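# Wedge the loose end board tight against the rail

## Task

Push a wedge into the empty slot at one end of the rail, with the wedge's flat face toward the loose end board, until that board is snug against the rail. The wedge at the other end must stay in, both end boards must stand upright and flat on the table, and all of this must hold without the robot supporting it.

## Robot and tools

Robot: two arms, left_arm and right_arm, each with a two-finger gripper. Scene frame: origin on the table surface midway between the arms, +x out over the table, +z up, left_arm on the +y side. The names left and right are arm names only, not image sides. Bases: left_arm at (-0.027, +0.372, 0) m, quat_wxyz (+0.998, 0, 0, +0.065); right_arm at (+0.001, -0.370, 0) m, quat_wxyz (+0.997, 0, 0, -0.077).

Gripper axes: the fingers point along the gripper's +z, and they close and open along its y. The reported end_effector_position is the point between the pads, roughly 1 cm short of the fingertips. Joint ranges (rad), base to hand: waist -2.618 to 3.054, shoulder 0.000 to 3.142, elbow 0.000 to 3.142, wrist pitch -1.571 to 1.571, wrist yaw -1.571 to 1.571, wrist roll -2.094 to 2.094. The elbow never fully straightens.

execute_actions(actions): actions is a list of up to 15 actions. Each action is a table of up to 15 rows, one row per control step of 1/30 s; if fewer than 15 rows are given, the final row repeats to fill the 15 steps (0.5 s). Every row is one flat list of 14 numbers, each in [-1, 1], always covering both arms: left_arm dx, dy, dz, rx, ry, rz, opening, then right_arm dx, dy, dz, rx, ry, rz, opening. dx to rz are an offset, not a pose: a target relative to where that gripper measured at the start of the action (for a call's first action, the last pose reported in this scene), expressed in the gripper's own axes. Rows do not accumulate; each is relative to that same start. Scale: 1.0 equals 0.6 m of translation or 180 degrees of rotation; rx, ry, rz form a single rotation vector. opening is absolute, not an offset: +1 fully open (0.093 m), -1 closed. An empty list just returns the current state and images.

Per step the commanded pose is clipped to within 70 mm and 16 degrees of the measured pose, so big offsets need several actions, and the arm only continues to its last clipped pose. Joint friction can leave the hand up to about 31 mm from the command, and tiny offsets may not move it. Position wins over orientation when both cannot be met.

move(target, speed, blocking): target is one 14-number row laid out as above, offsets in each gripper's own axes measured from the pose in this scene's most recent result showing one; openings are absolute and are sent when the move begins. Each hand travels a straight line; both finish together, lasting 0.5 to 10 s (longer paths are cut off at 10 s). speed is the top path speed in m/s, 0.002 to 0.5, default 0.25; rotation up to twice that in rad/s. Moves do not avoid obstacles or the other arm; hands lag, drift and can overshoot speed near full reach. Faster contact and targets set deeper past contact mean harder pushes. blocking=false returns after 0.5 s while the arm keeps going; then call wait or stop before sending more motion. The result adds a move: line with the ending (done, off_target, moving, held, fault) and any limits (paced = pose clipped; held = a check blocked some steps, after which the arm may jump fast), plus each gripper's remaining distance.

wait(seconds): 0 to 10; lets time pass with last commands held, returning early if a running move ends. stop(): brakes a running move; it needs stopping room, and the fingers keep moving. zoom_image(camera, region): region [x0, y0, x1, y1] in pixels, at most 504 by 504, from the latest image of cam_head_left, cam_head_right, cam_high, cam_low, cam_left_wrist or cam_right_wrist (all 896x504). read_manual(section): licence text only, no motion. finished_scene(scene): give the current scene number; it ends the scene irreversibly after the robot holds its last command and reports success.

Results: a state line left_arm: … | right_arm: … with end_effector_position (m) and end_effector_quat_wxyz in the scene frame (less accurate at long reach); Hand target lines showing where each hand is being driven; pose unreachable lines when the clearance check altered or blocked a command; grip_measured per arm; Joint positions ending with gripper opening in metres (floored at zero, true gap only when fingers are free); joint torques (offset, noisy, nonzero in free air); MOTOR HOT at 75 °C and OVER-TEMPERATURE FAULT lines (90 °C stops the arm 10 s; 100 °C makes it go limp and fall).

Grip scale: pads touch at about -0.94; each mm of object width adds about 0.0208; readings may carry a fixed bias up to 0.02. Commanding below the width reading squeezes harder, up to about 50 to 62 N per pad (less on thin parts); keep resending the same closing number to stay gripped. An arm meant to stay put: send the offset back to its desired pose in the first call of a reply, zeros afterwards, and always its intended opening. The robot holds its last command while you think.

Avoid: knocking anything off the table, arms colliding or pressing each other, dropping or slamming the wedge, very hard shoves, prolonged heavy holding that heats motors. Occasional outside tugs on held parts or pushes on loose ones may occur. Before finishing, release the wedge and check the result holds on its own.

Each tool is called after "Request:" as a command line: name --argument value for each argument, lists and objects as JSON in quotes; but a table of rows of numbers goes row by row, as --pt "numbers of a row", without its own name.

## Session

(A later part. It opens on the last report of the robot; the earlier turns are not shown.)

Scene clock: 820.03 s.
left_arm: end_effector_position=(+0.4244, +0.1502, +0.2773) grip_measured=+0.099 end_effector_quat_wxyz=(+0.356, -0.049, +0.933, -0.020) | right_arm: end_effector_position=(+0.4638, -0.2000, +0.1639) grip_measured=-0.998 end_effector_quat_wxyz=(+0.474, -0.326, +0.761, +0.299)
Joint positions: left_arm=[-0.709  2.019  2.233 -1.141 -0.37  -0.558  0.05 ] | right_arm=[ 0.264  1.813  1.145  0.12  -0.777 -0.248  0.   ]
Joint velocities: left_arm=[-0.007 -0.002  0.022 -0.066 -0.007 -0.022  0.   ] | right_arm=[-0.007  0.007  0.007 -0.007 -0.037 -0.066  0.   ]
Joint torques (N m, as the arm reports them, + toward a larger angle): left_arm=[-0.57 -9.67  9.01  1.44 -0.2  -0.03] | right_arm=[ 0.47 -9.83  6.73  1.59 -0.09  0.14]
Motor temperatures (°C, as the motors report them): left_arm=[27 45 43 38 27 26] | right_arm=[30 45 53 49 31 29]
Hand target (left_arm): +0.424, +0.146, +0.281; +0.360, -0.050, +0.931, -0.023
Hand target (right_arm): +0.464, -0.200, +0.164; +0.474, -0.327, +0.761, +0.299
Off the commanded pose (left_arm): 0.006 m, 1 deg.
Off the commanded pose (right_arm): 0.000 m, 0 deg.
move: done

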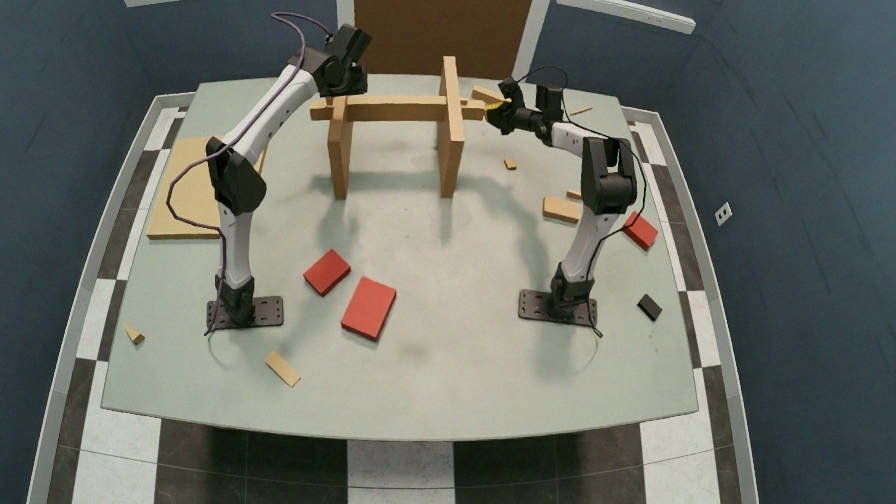

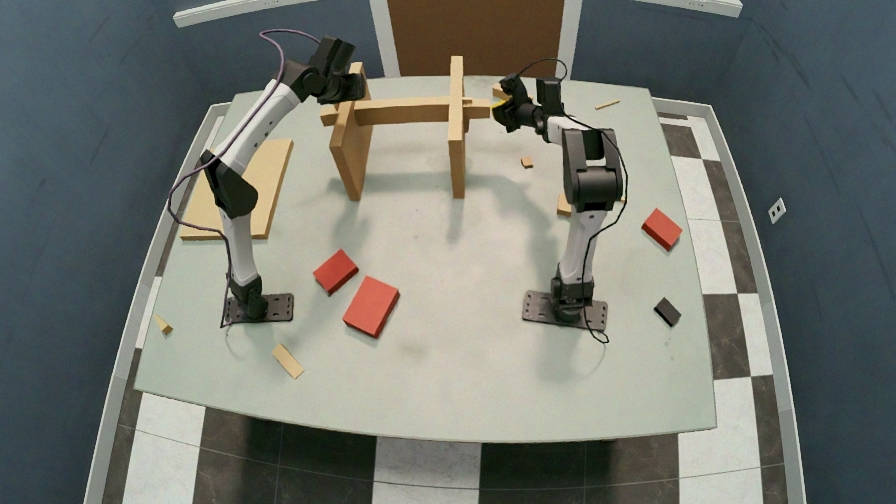

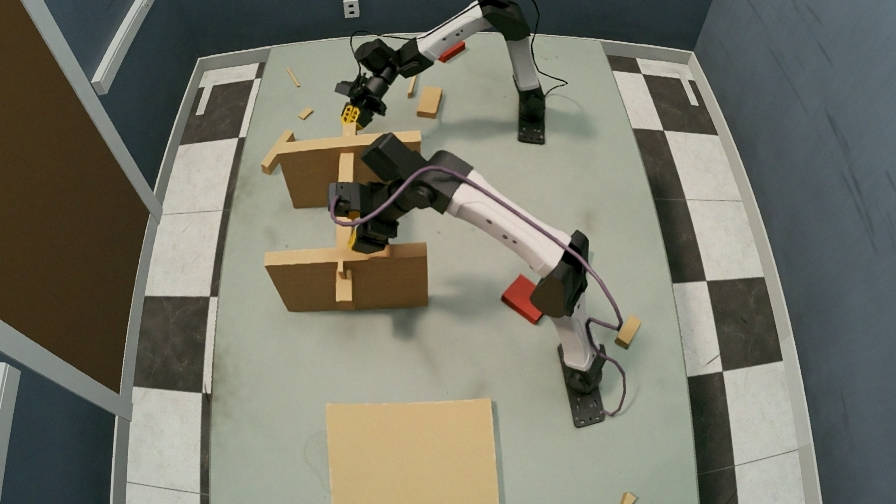

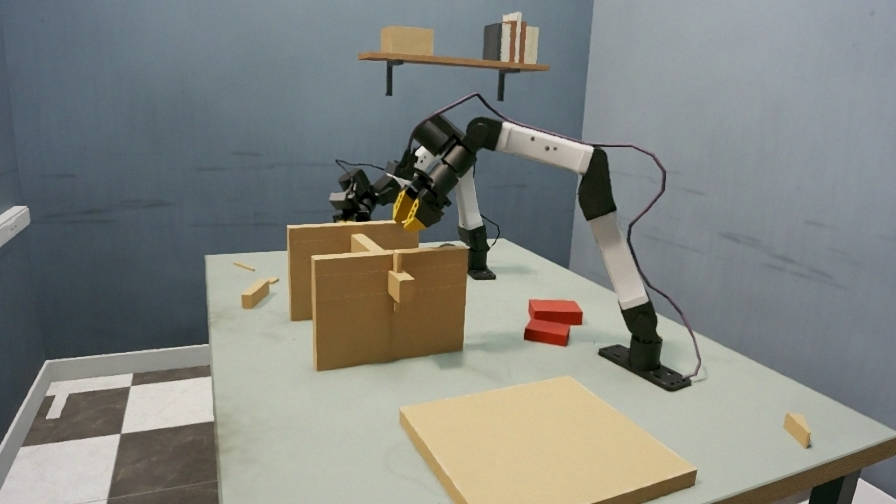

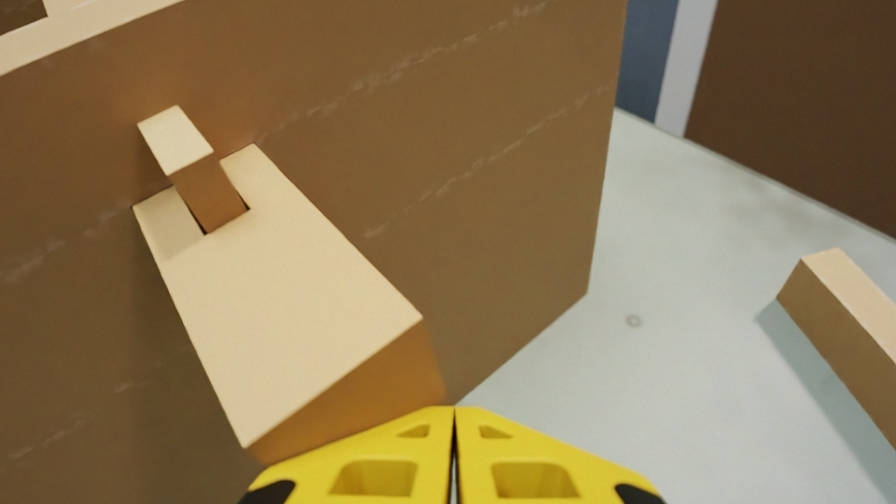

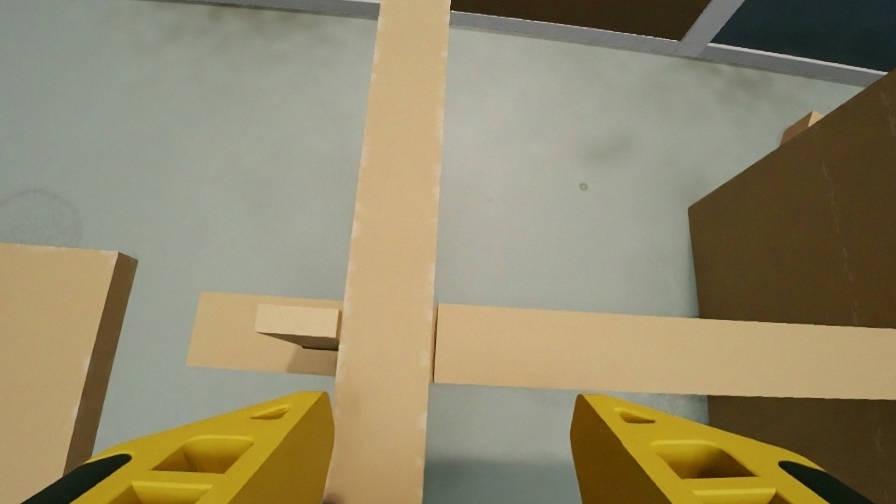

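Request:
move --target '[0.0544,0.1731,0.0071,0.3009,-0.0846,-0.3725,0.1,0,0,0,0,0,0,-1]' --speed 0.22

Scene clock: 874.87 s.
left_arm: end_effector_position=(+0.3935, +0.2436, +0.2479) grip_measured=+0.099 end_effector_quat_wxyz=(+0.381, -0.371, +0.599, -0.598) | right_arm: end_effector_position=(+0.4638, -0.2000, +0.1639) grip_measured=-0.998 end_effector_quat_wxyz=(+0.474, -0.326, +0.761, +0.299)
Joint positions: left_arm=[-0.334  1.434  0.659  0.781  0.246 -1.559  0.05 ] | right_arm=[ 0.264  1.813  1.145  0.12  -0.777 -0.248  0.   ]
Joint velocities: left_arm=[ 0.002  0.002  0.017  0.051 -0.022 -0.022 -0.001] | right_arm=[-0.002 -0.012 -0.007 -0.007 -0.007 -0.066  0.   ]
Joint torques (N m, as the arm reports them, + toward a larger angle): left_arm=[ 0.89 -4.64  6.59  2.31  0.05  0.09] | right_arm=[ 0.41 -9.82  6.72  1.59 -0.08  0.14]
Motor temperatures (°C, as the motors report them): left_arm=[27 55 48 41 27 26] | right_arm=[29 46 52 50 30 29]
Hand target (left_arm): +0.395, +0.248, +0.242; +0.381, -0.377, +0.597, -0.597
Hand target (right_arm): +0.464, -0.200, +0.164; +0.474, -0.326, +0.761, +0.299
Off the commanded pose (left_arm): 0.007 m, 1 deg.
Off the commanded pose (right_arm): 0.000 m, 0 deg.
move: done

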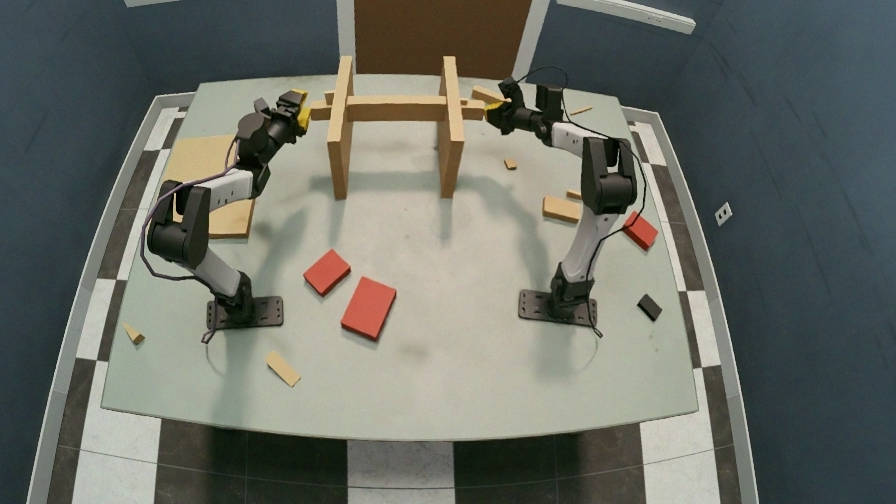

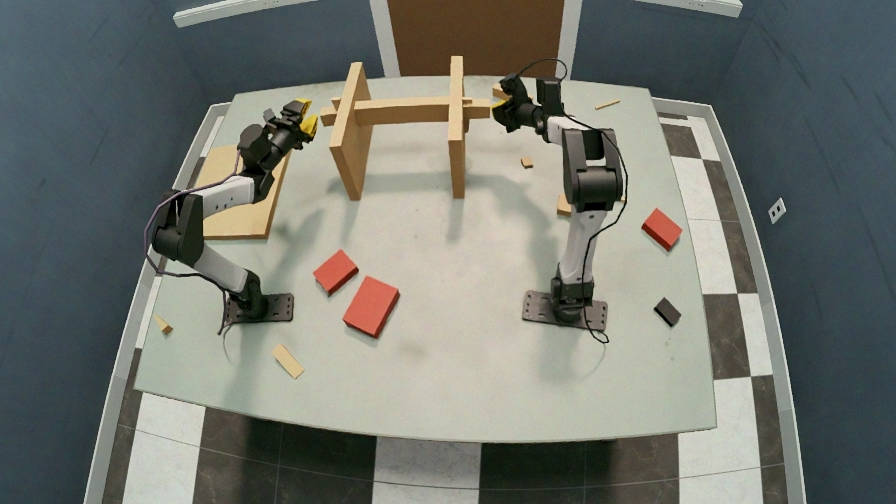

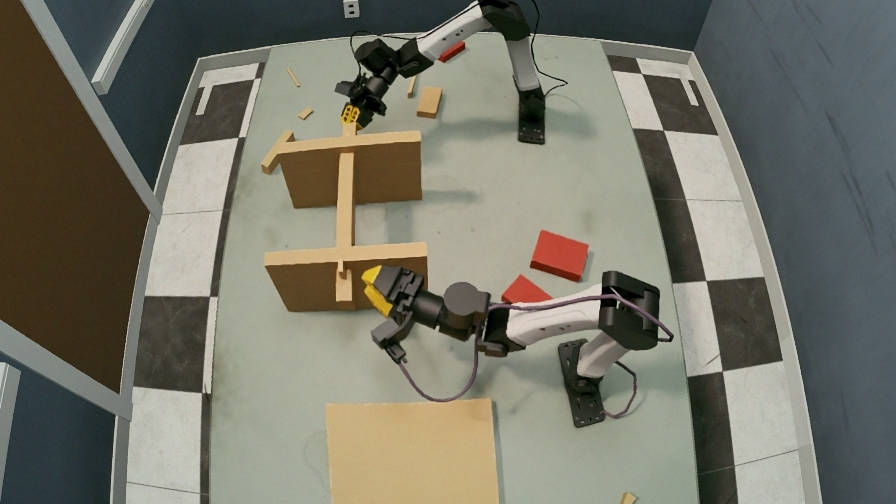

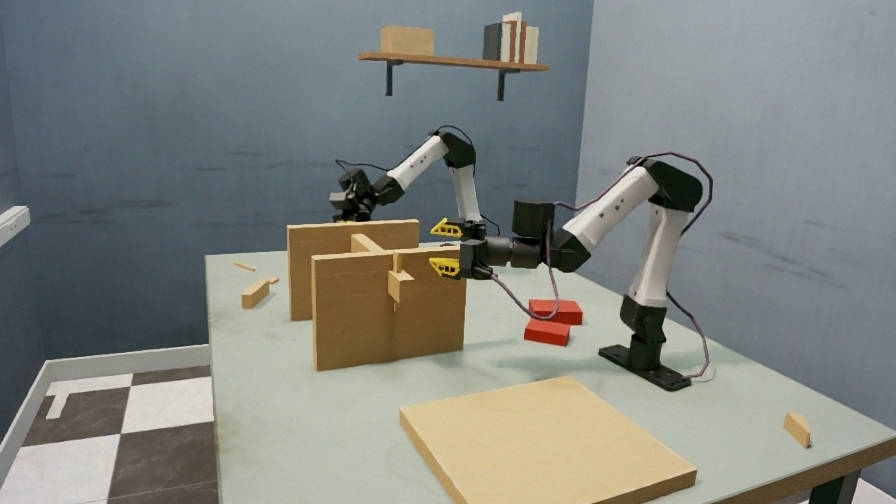

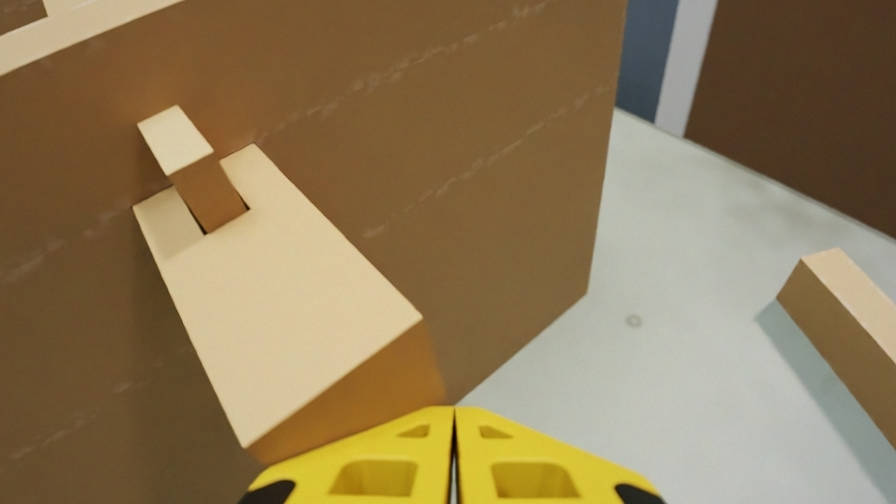

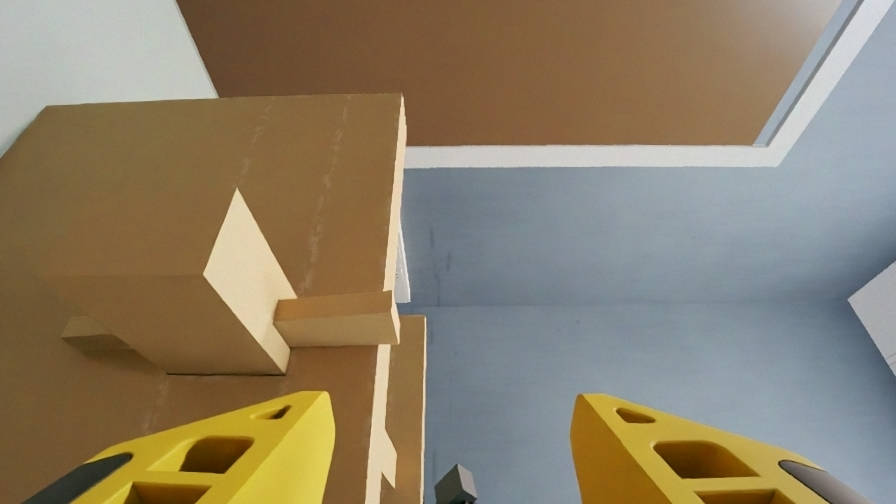

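Request:
move --target '[0,0.107,0.033,0,0,0,1,0,0,0,0,0,0,-1]' --speed 0.06

Scene clock: 882.50 s.
left_arm: end_effector_position=(+0.4155, +0.2404, +0.1891) grip_measured=+0.983 end_effector_quat_wxyz=(+0.383, -0.374, +0.598, -0.596) | right_arm: end_effector_position=(+0.4638, -0.2000, +0.1639) grip_measured=-0.998 end_effector_quat_wxyz=(+0.474, -0.326, +0.761, +0.299)
Joint positions: left_arm=[-0.334  1.699  0.622  1.081  0.238 -1.559  0.092] | right_arm=[ 0.264  1.813  1.145  0.12  -0.777 -0.248  0.   ]
Joint velocities: left_arm=[ 0.002 -0.007 -0.002 -0.051  0.037  0.037 -0.   ] | right_arm=[-0.007  0.002 -0.007  0.007 -0.11   0.022  0.   ]
Joint torques (N m, as the arm reports them, + toward a larger angle): left_arm=[-0.74 -6.11  5.59  2.34 -0.05  0.16] | right_arm=[ 0.41 -9.82  6.72  1.59 -0.08  0.13]
Motor temperatures (°C, as the motors report them): left_arm=[27 54 47 42 27 26] | right_arm=[29 46 52 50 30 29]
Hand target (left_arm): +0.413, +0.236, +0.185; +0.381, -0.371, +0.600, -0.598
Hand target (right_arm): +0.464, -0.200, +0.164; +0.474, -0.326, +0.761, +0.299
Off the commanded pose (left_arm): 0.008 m, 0 deg.
Off the commanded pose (right_arm): 0.000 m, 0 deg.
move: done

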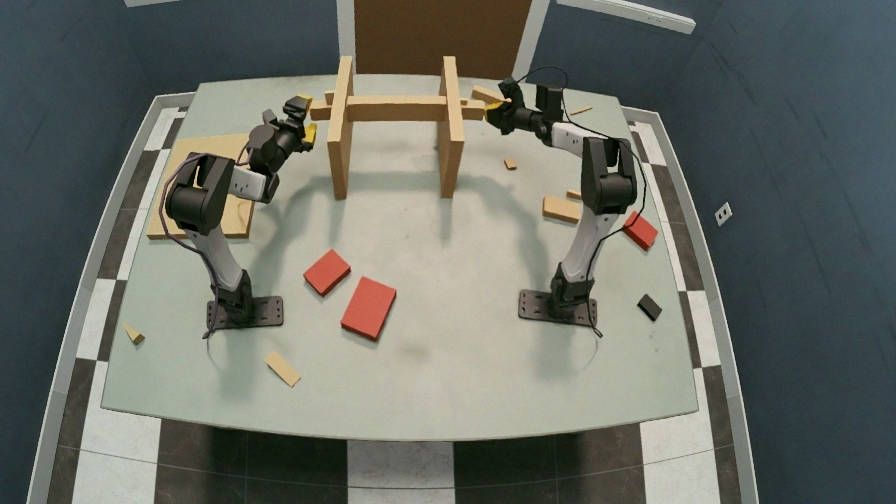

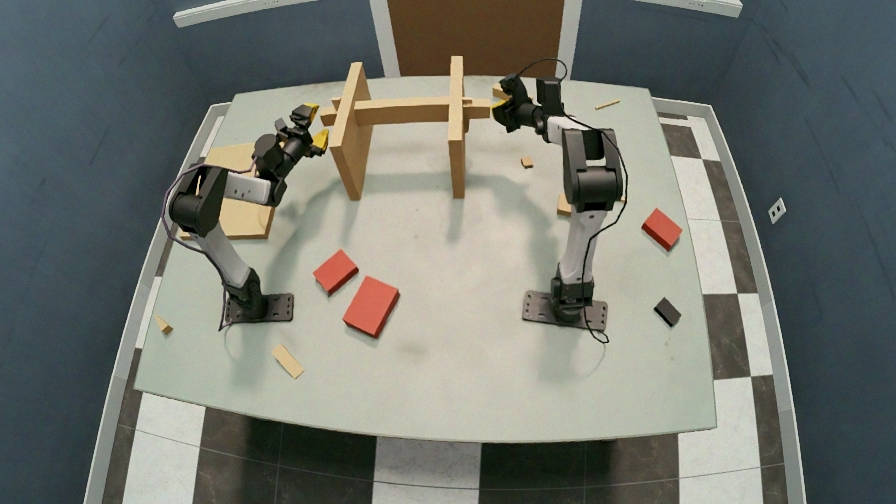

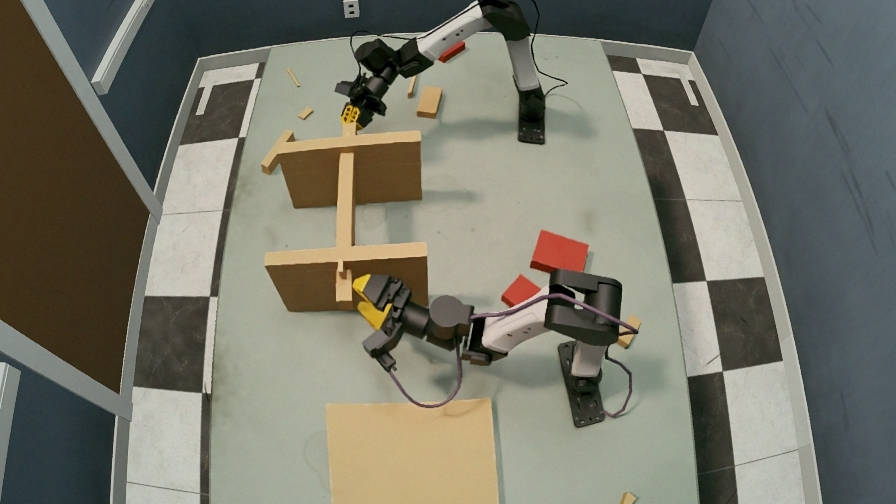

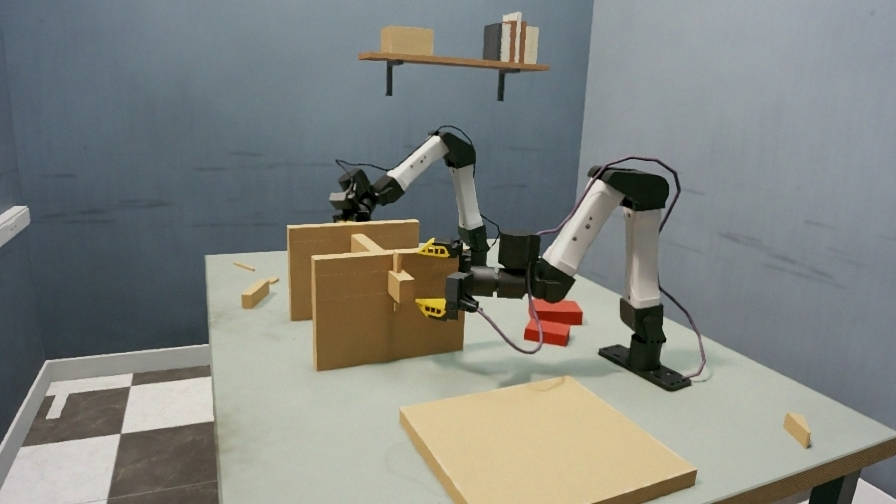

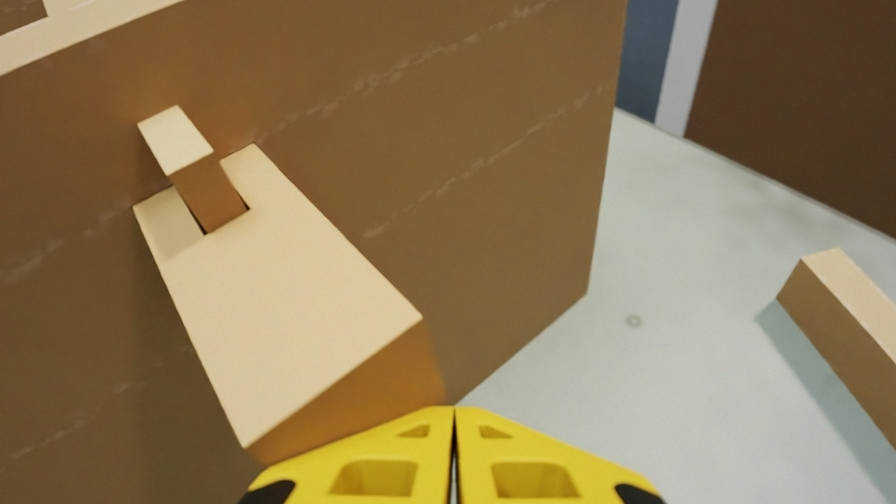

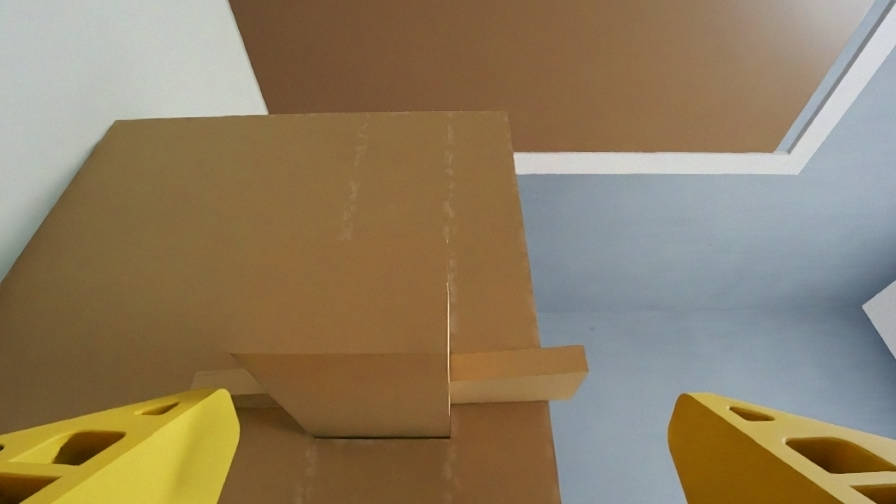

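Request:
move --target '[0,0.0135,0,0,0,0,1,0,0,0,0,0,0,-1]' --speed 0.02

Scene clock: 904.83 s.
left_arm: end_effector_position=(+0.4168, +0.2401, +0.1844) grip_measured=+0.983 end_effector_quat_wxyz=(+0.382, -0.375, +0.599, -0.595) | right_arm: end_effector_position=(+0.4638, -0.2000, +0.1639) grip_measured=-0.998 end_effector_quat_wxyz=(+0.474, -0.326, +0.761, +0.299)
Joint positions: left_arm=[-0.334  1.718  0.622  1.095  0.238 -1.559  0.092] | right_arm=[ 0.264  1.813  1.145  0.12  -0.777 -0.248  0.   ]
Joint velocities: left_arm=[ 0.017 -0.017 -0.002 -0.007 -0.022 -0.051  0.001] | right_arm=[ 0.007  0.002  0.002  0.007 -0.007 -0.007  0.   ]
Joint torques (N m, as the arm reports them, + toward a larger angle): left_arm=[ 0.2  -6.11  5.53  2.31  0.03  0.15] | right_arm=[ 0.41 -9.83  6.72  1.59 -0.08  0.14]
Motor temperatures (°C, as the motors report them): left_arm=[27 52 45 45 27 26] | right_arm=[29 46 52 50 30 29]
Hand target (left_arm): +0.416, +0.240, +0.181; +0.383, -0.374, +0.599, -0.596
Hand target (right_arm): +0.464, -0.200, +0.164; +0.474, -0.326, +0.761, +0.299
Off the commanded pose (left_arm): 0.004 m, 0 deg.
Off the commanded pose (right_arm): 0.000 m, 0 deg.
move: done

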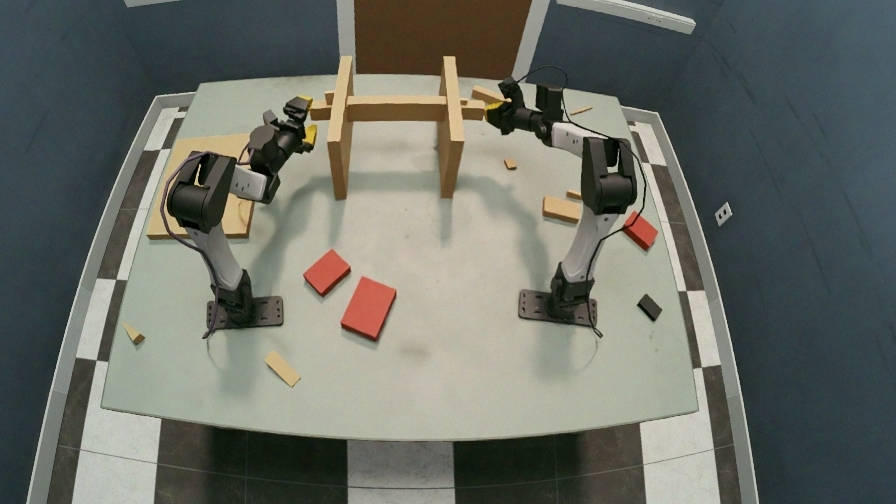

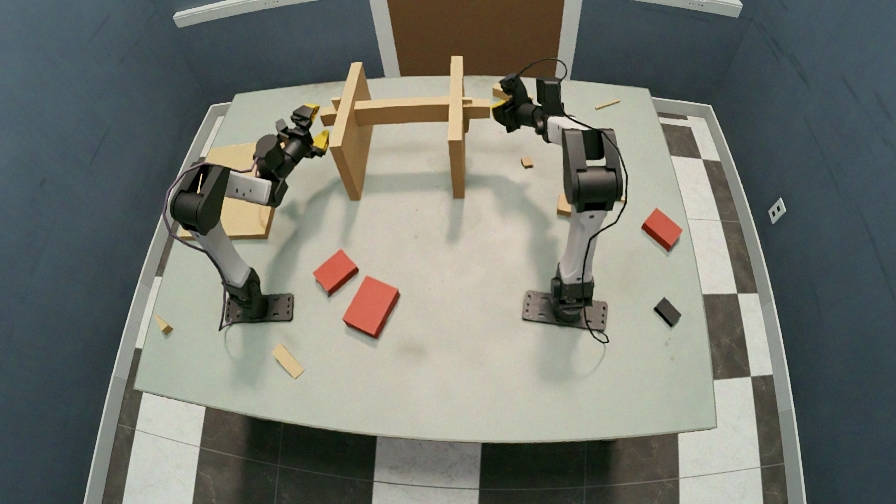

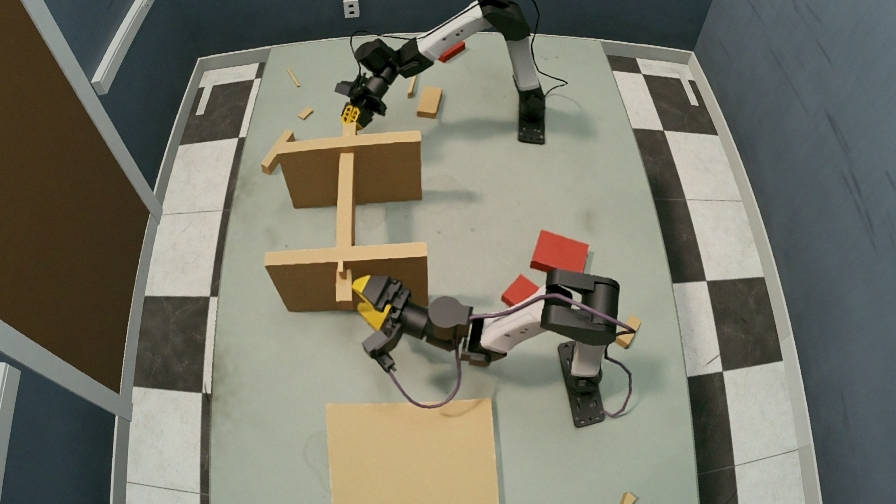

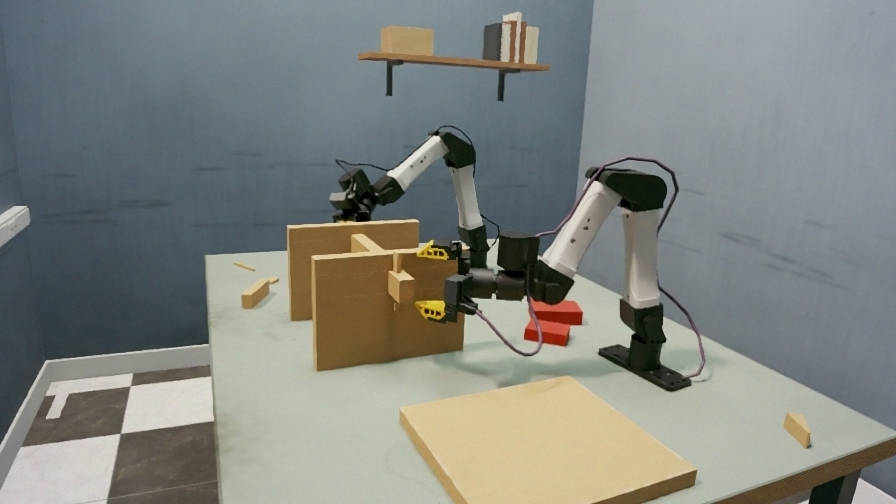

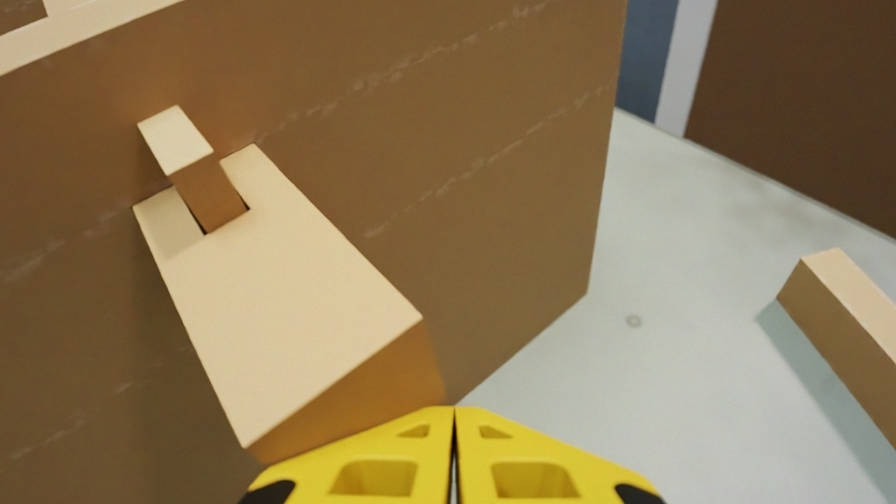

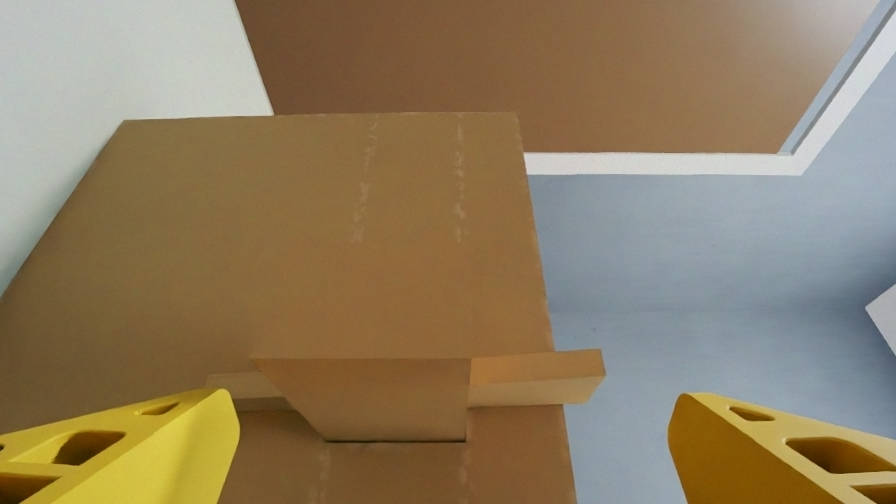

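Request:
execute_actions --actions '[]'

Scene clock: 919.07 s.
left_arm: end_effector_position=(+0.4168, +0.2401, +0.1850) grip_measured=+0.983 end_effector_quat_wxyz=(+0.383, -0.374, +0.599, -0.596) | right_arm: end_effector_position=(+0.4638, -0.2000, +0.1639) grip_measured=-0.998 end_effector_quat_wxyz=(+0.474, -0.326, +0.761, +0.299)
Joint positions: left_arm=[-0.334  1.718  0.622  1.098  0.238 -1.559  0.092] | right_arm=[ 0.264  1.813  1.145  0.12  -0.777 -0.248  0.   ]
Joint velocities: left_arm=[-0.012 -0.012 -0.007 -0.037 -0.051  0.066 -0.001] | right_arm=[-0.007 -0.007 -0.002  0.037 -0.022  0.037  0.   ]
Joint torques (N m, as the arm reports them, + toward a larger angle): left_arm=[ 0.11 -6.19  5.64  2.32  0.    0.17] | right_arm=[ 0.4  -9.83  6.72  1.59 -0.08  0.13]
Motor temperatures (°C, as the motors report them): left_arm=[27 51 44 46 27 26] | right_arm=[29 46 52 50 30 29]
Hand target (left_arm): +0.416, +0.240, +0.181; +0.383, -0.374, +0.599, -0.596
Hand target (right_arm): +0.464, -0.200, +0.164; +0.474, -0.326, +0.761, +0.299
Off the commanded pose (left_arm): 0.004 m, 0 deg.
Off the commanded pose (right_arm): 0.000 m, 0 deg.

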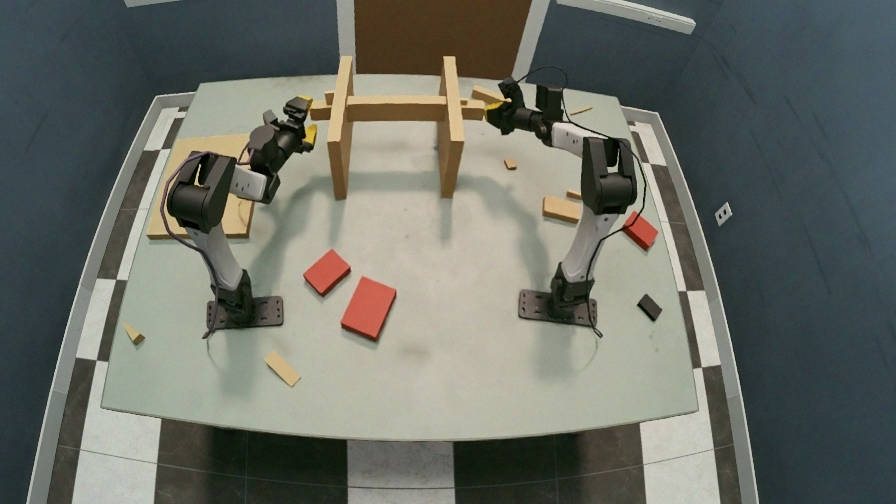

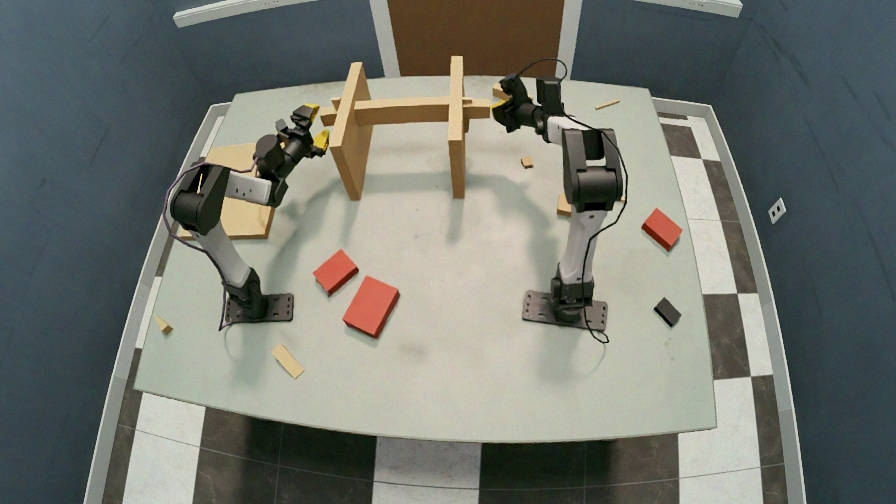

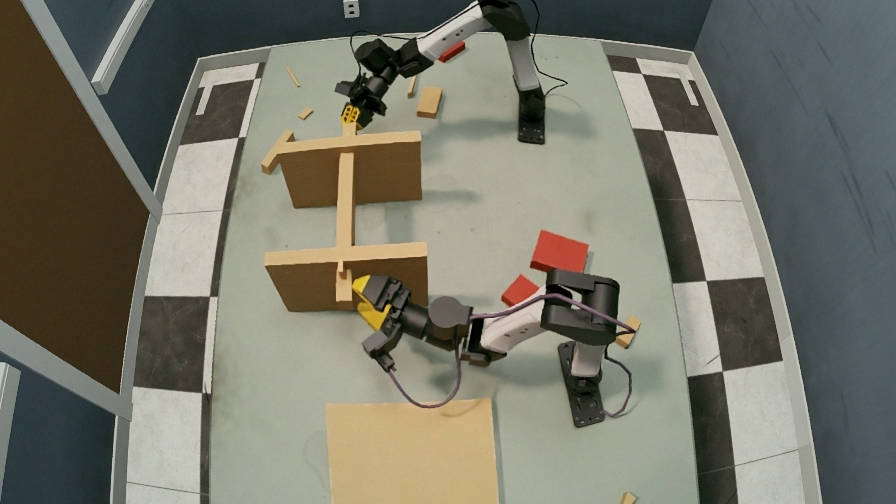

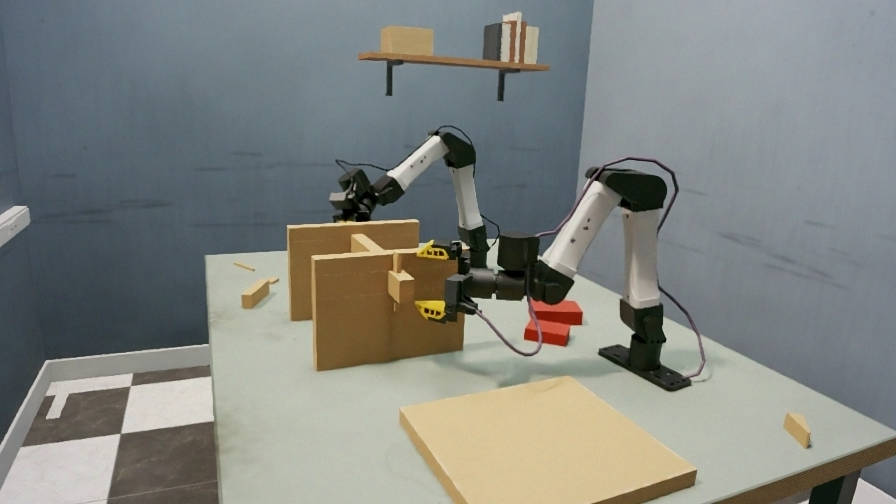

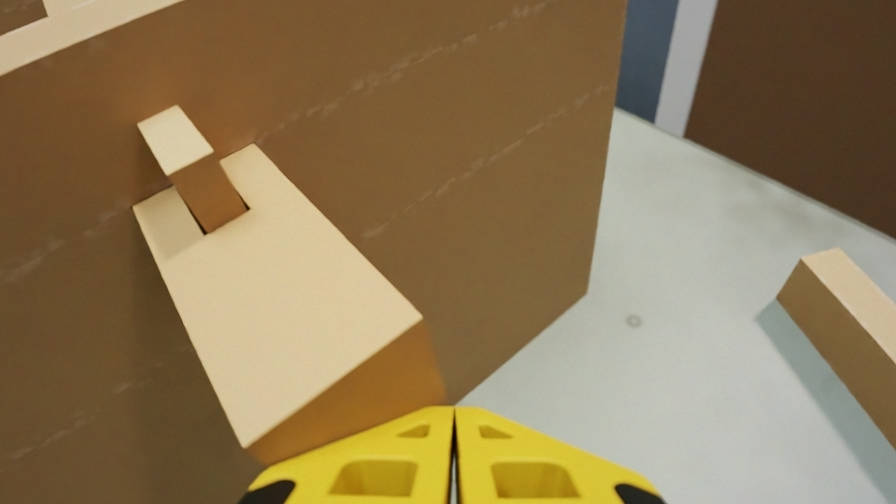

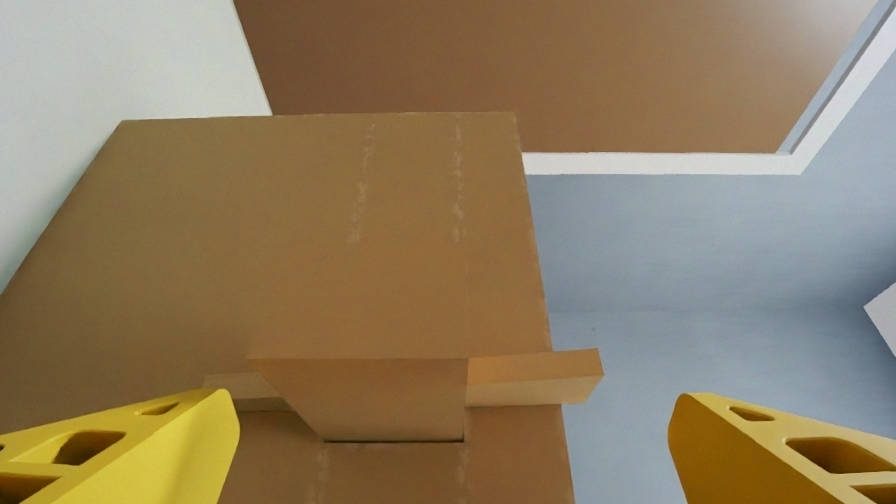

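Request:
move --target '[-0.006,0,0.064,0,0,0,1, 0,0,0,0,0,0,-1]' --speed 0.03

Scene clock: 933.67 s.
left_arm: end_effector_position=(+0.4497, +0.2348, +0.1833) grip_measured=+0.983 end_effector_quat_wxyz=(+0.383, -0.379, +0.599, -0.592) | right_arm: end_effector_position=(+0.4638, -0.2000, +0.1639) grip_measured=-0.998 end_effector_quat_wxyz=(+0.474, -0.326, +0.761, +0.299)
Joint positions: left_arm=[-0.334  1.822  0.759  1.059  0.23  -1.559  0.092] | right_arm=[ 0.264  1.813  1.145  0.12  -0.777 -0.248  0.   ]
Joint velocities: left_arm=[-0.012  0.022  0.007 -0.022  0.022 -0.007 -0.001] | right_arm=[ 0.002 -0.012 -0.012 -0.066 -0.022 -0.022  0.   ]
Joint torques (N m, as the arm reports them, + toward a larger angle): left_arm=[-0.76 -7.13  8.4   2.02 -0.07  0.17] | right_arm=[ 0.4  -9.82  6.72  1.59 -0.08  0.14]
Motor temperatures (°C, as the motors report them): left_arm=[27 50 44 47 27 26] | right_arm=[29 46 52 50 30 29]
Hand target (left_arm): +0.453, +0.228, +0.186; +0.383, -0.374, +0.599, -0.596
Hand target (right_arm): +0.464, -0.200, +0.164; +0.474, -0.326, +0.761, +0.299
Off the commanded pose (left_arm): 0.009 m, 1 deg.
Off the commanded pose (right_arm): 0.000 m, 0 deg.
move: done

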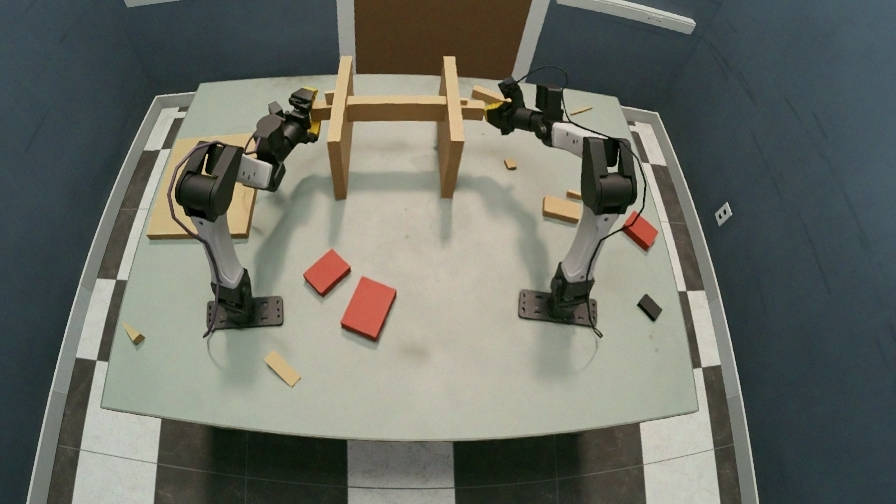

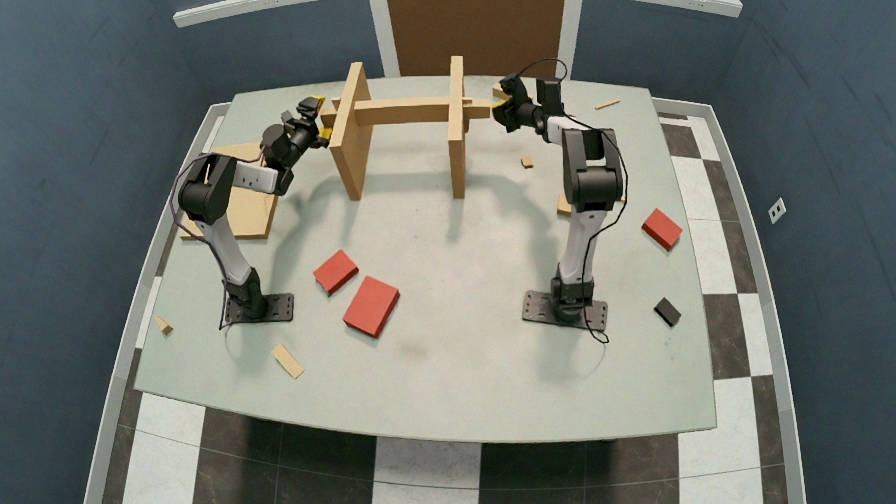

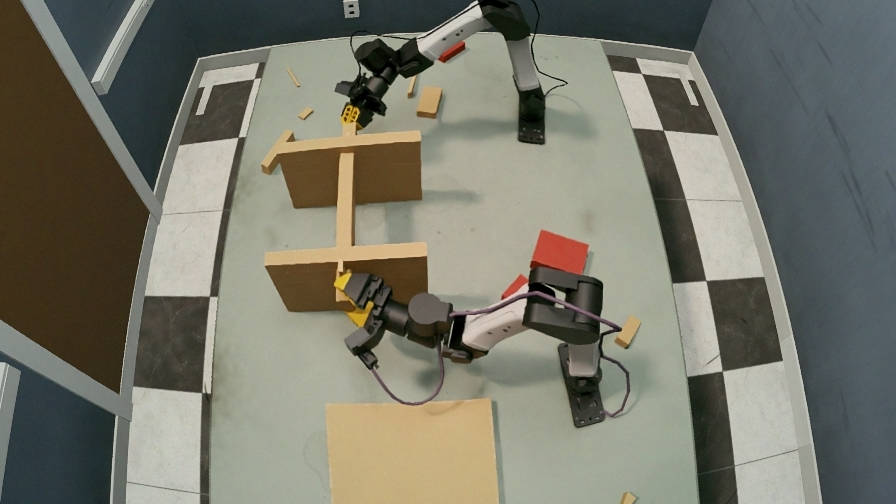

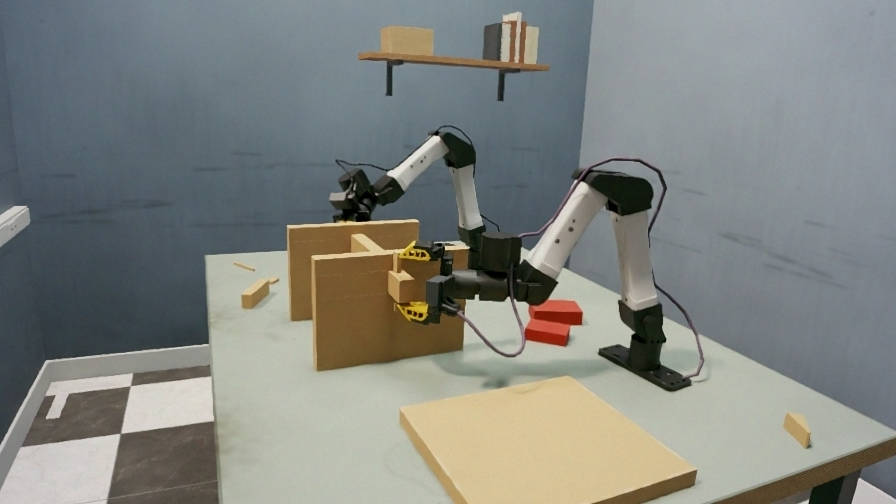

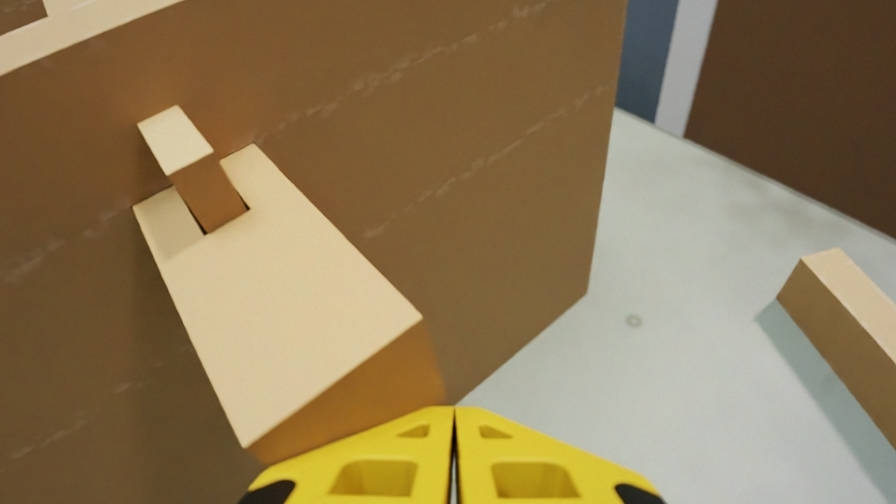

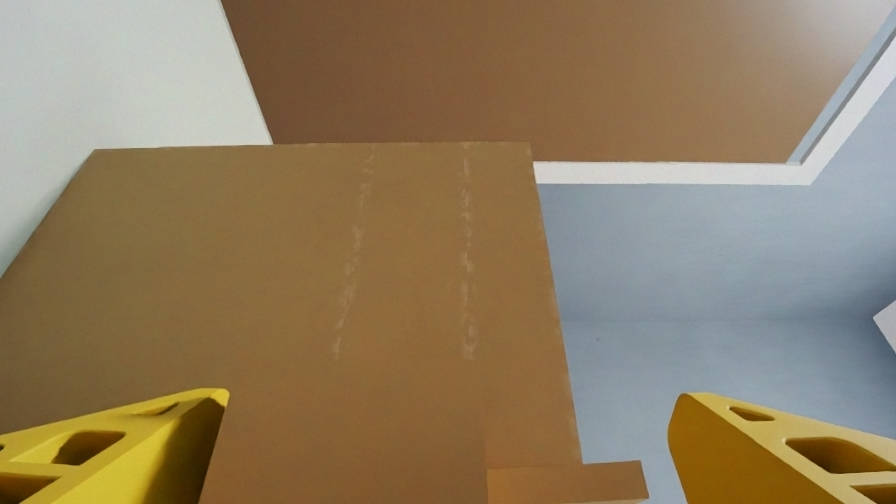

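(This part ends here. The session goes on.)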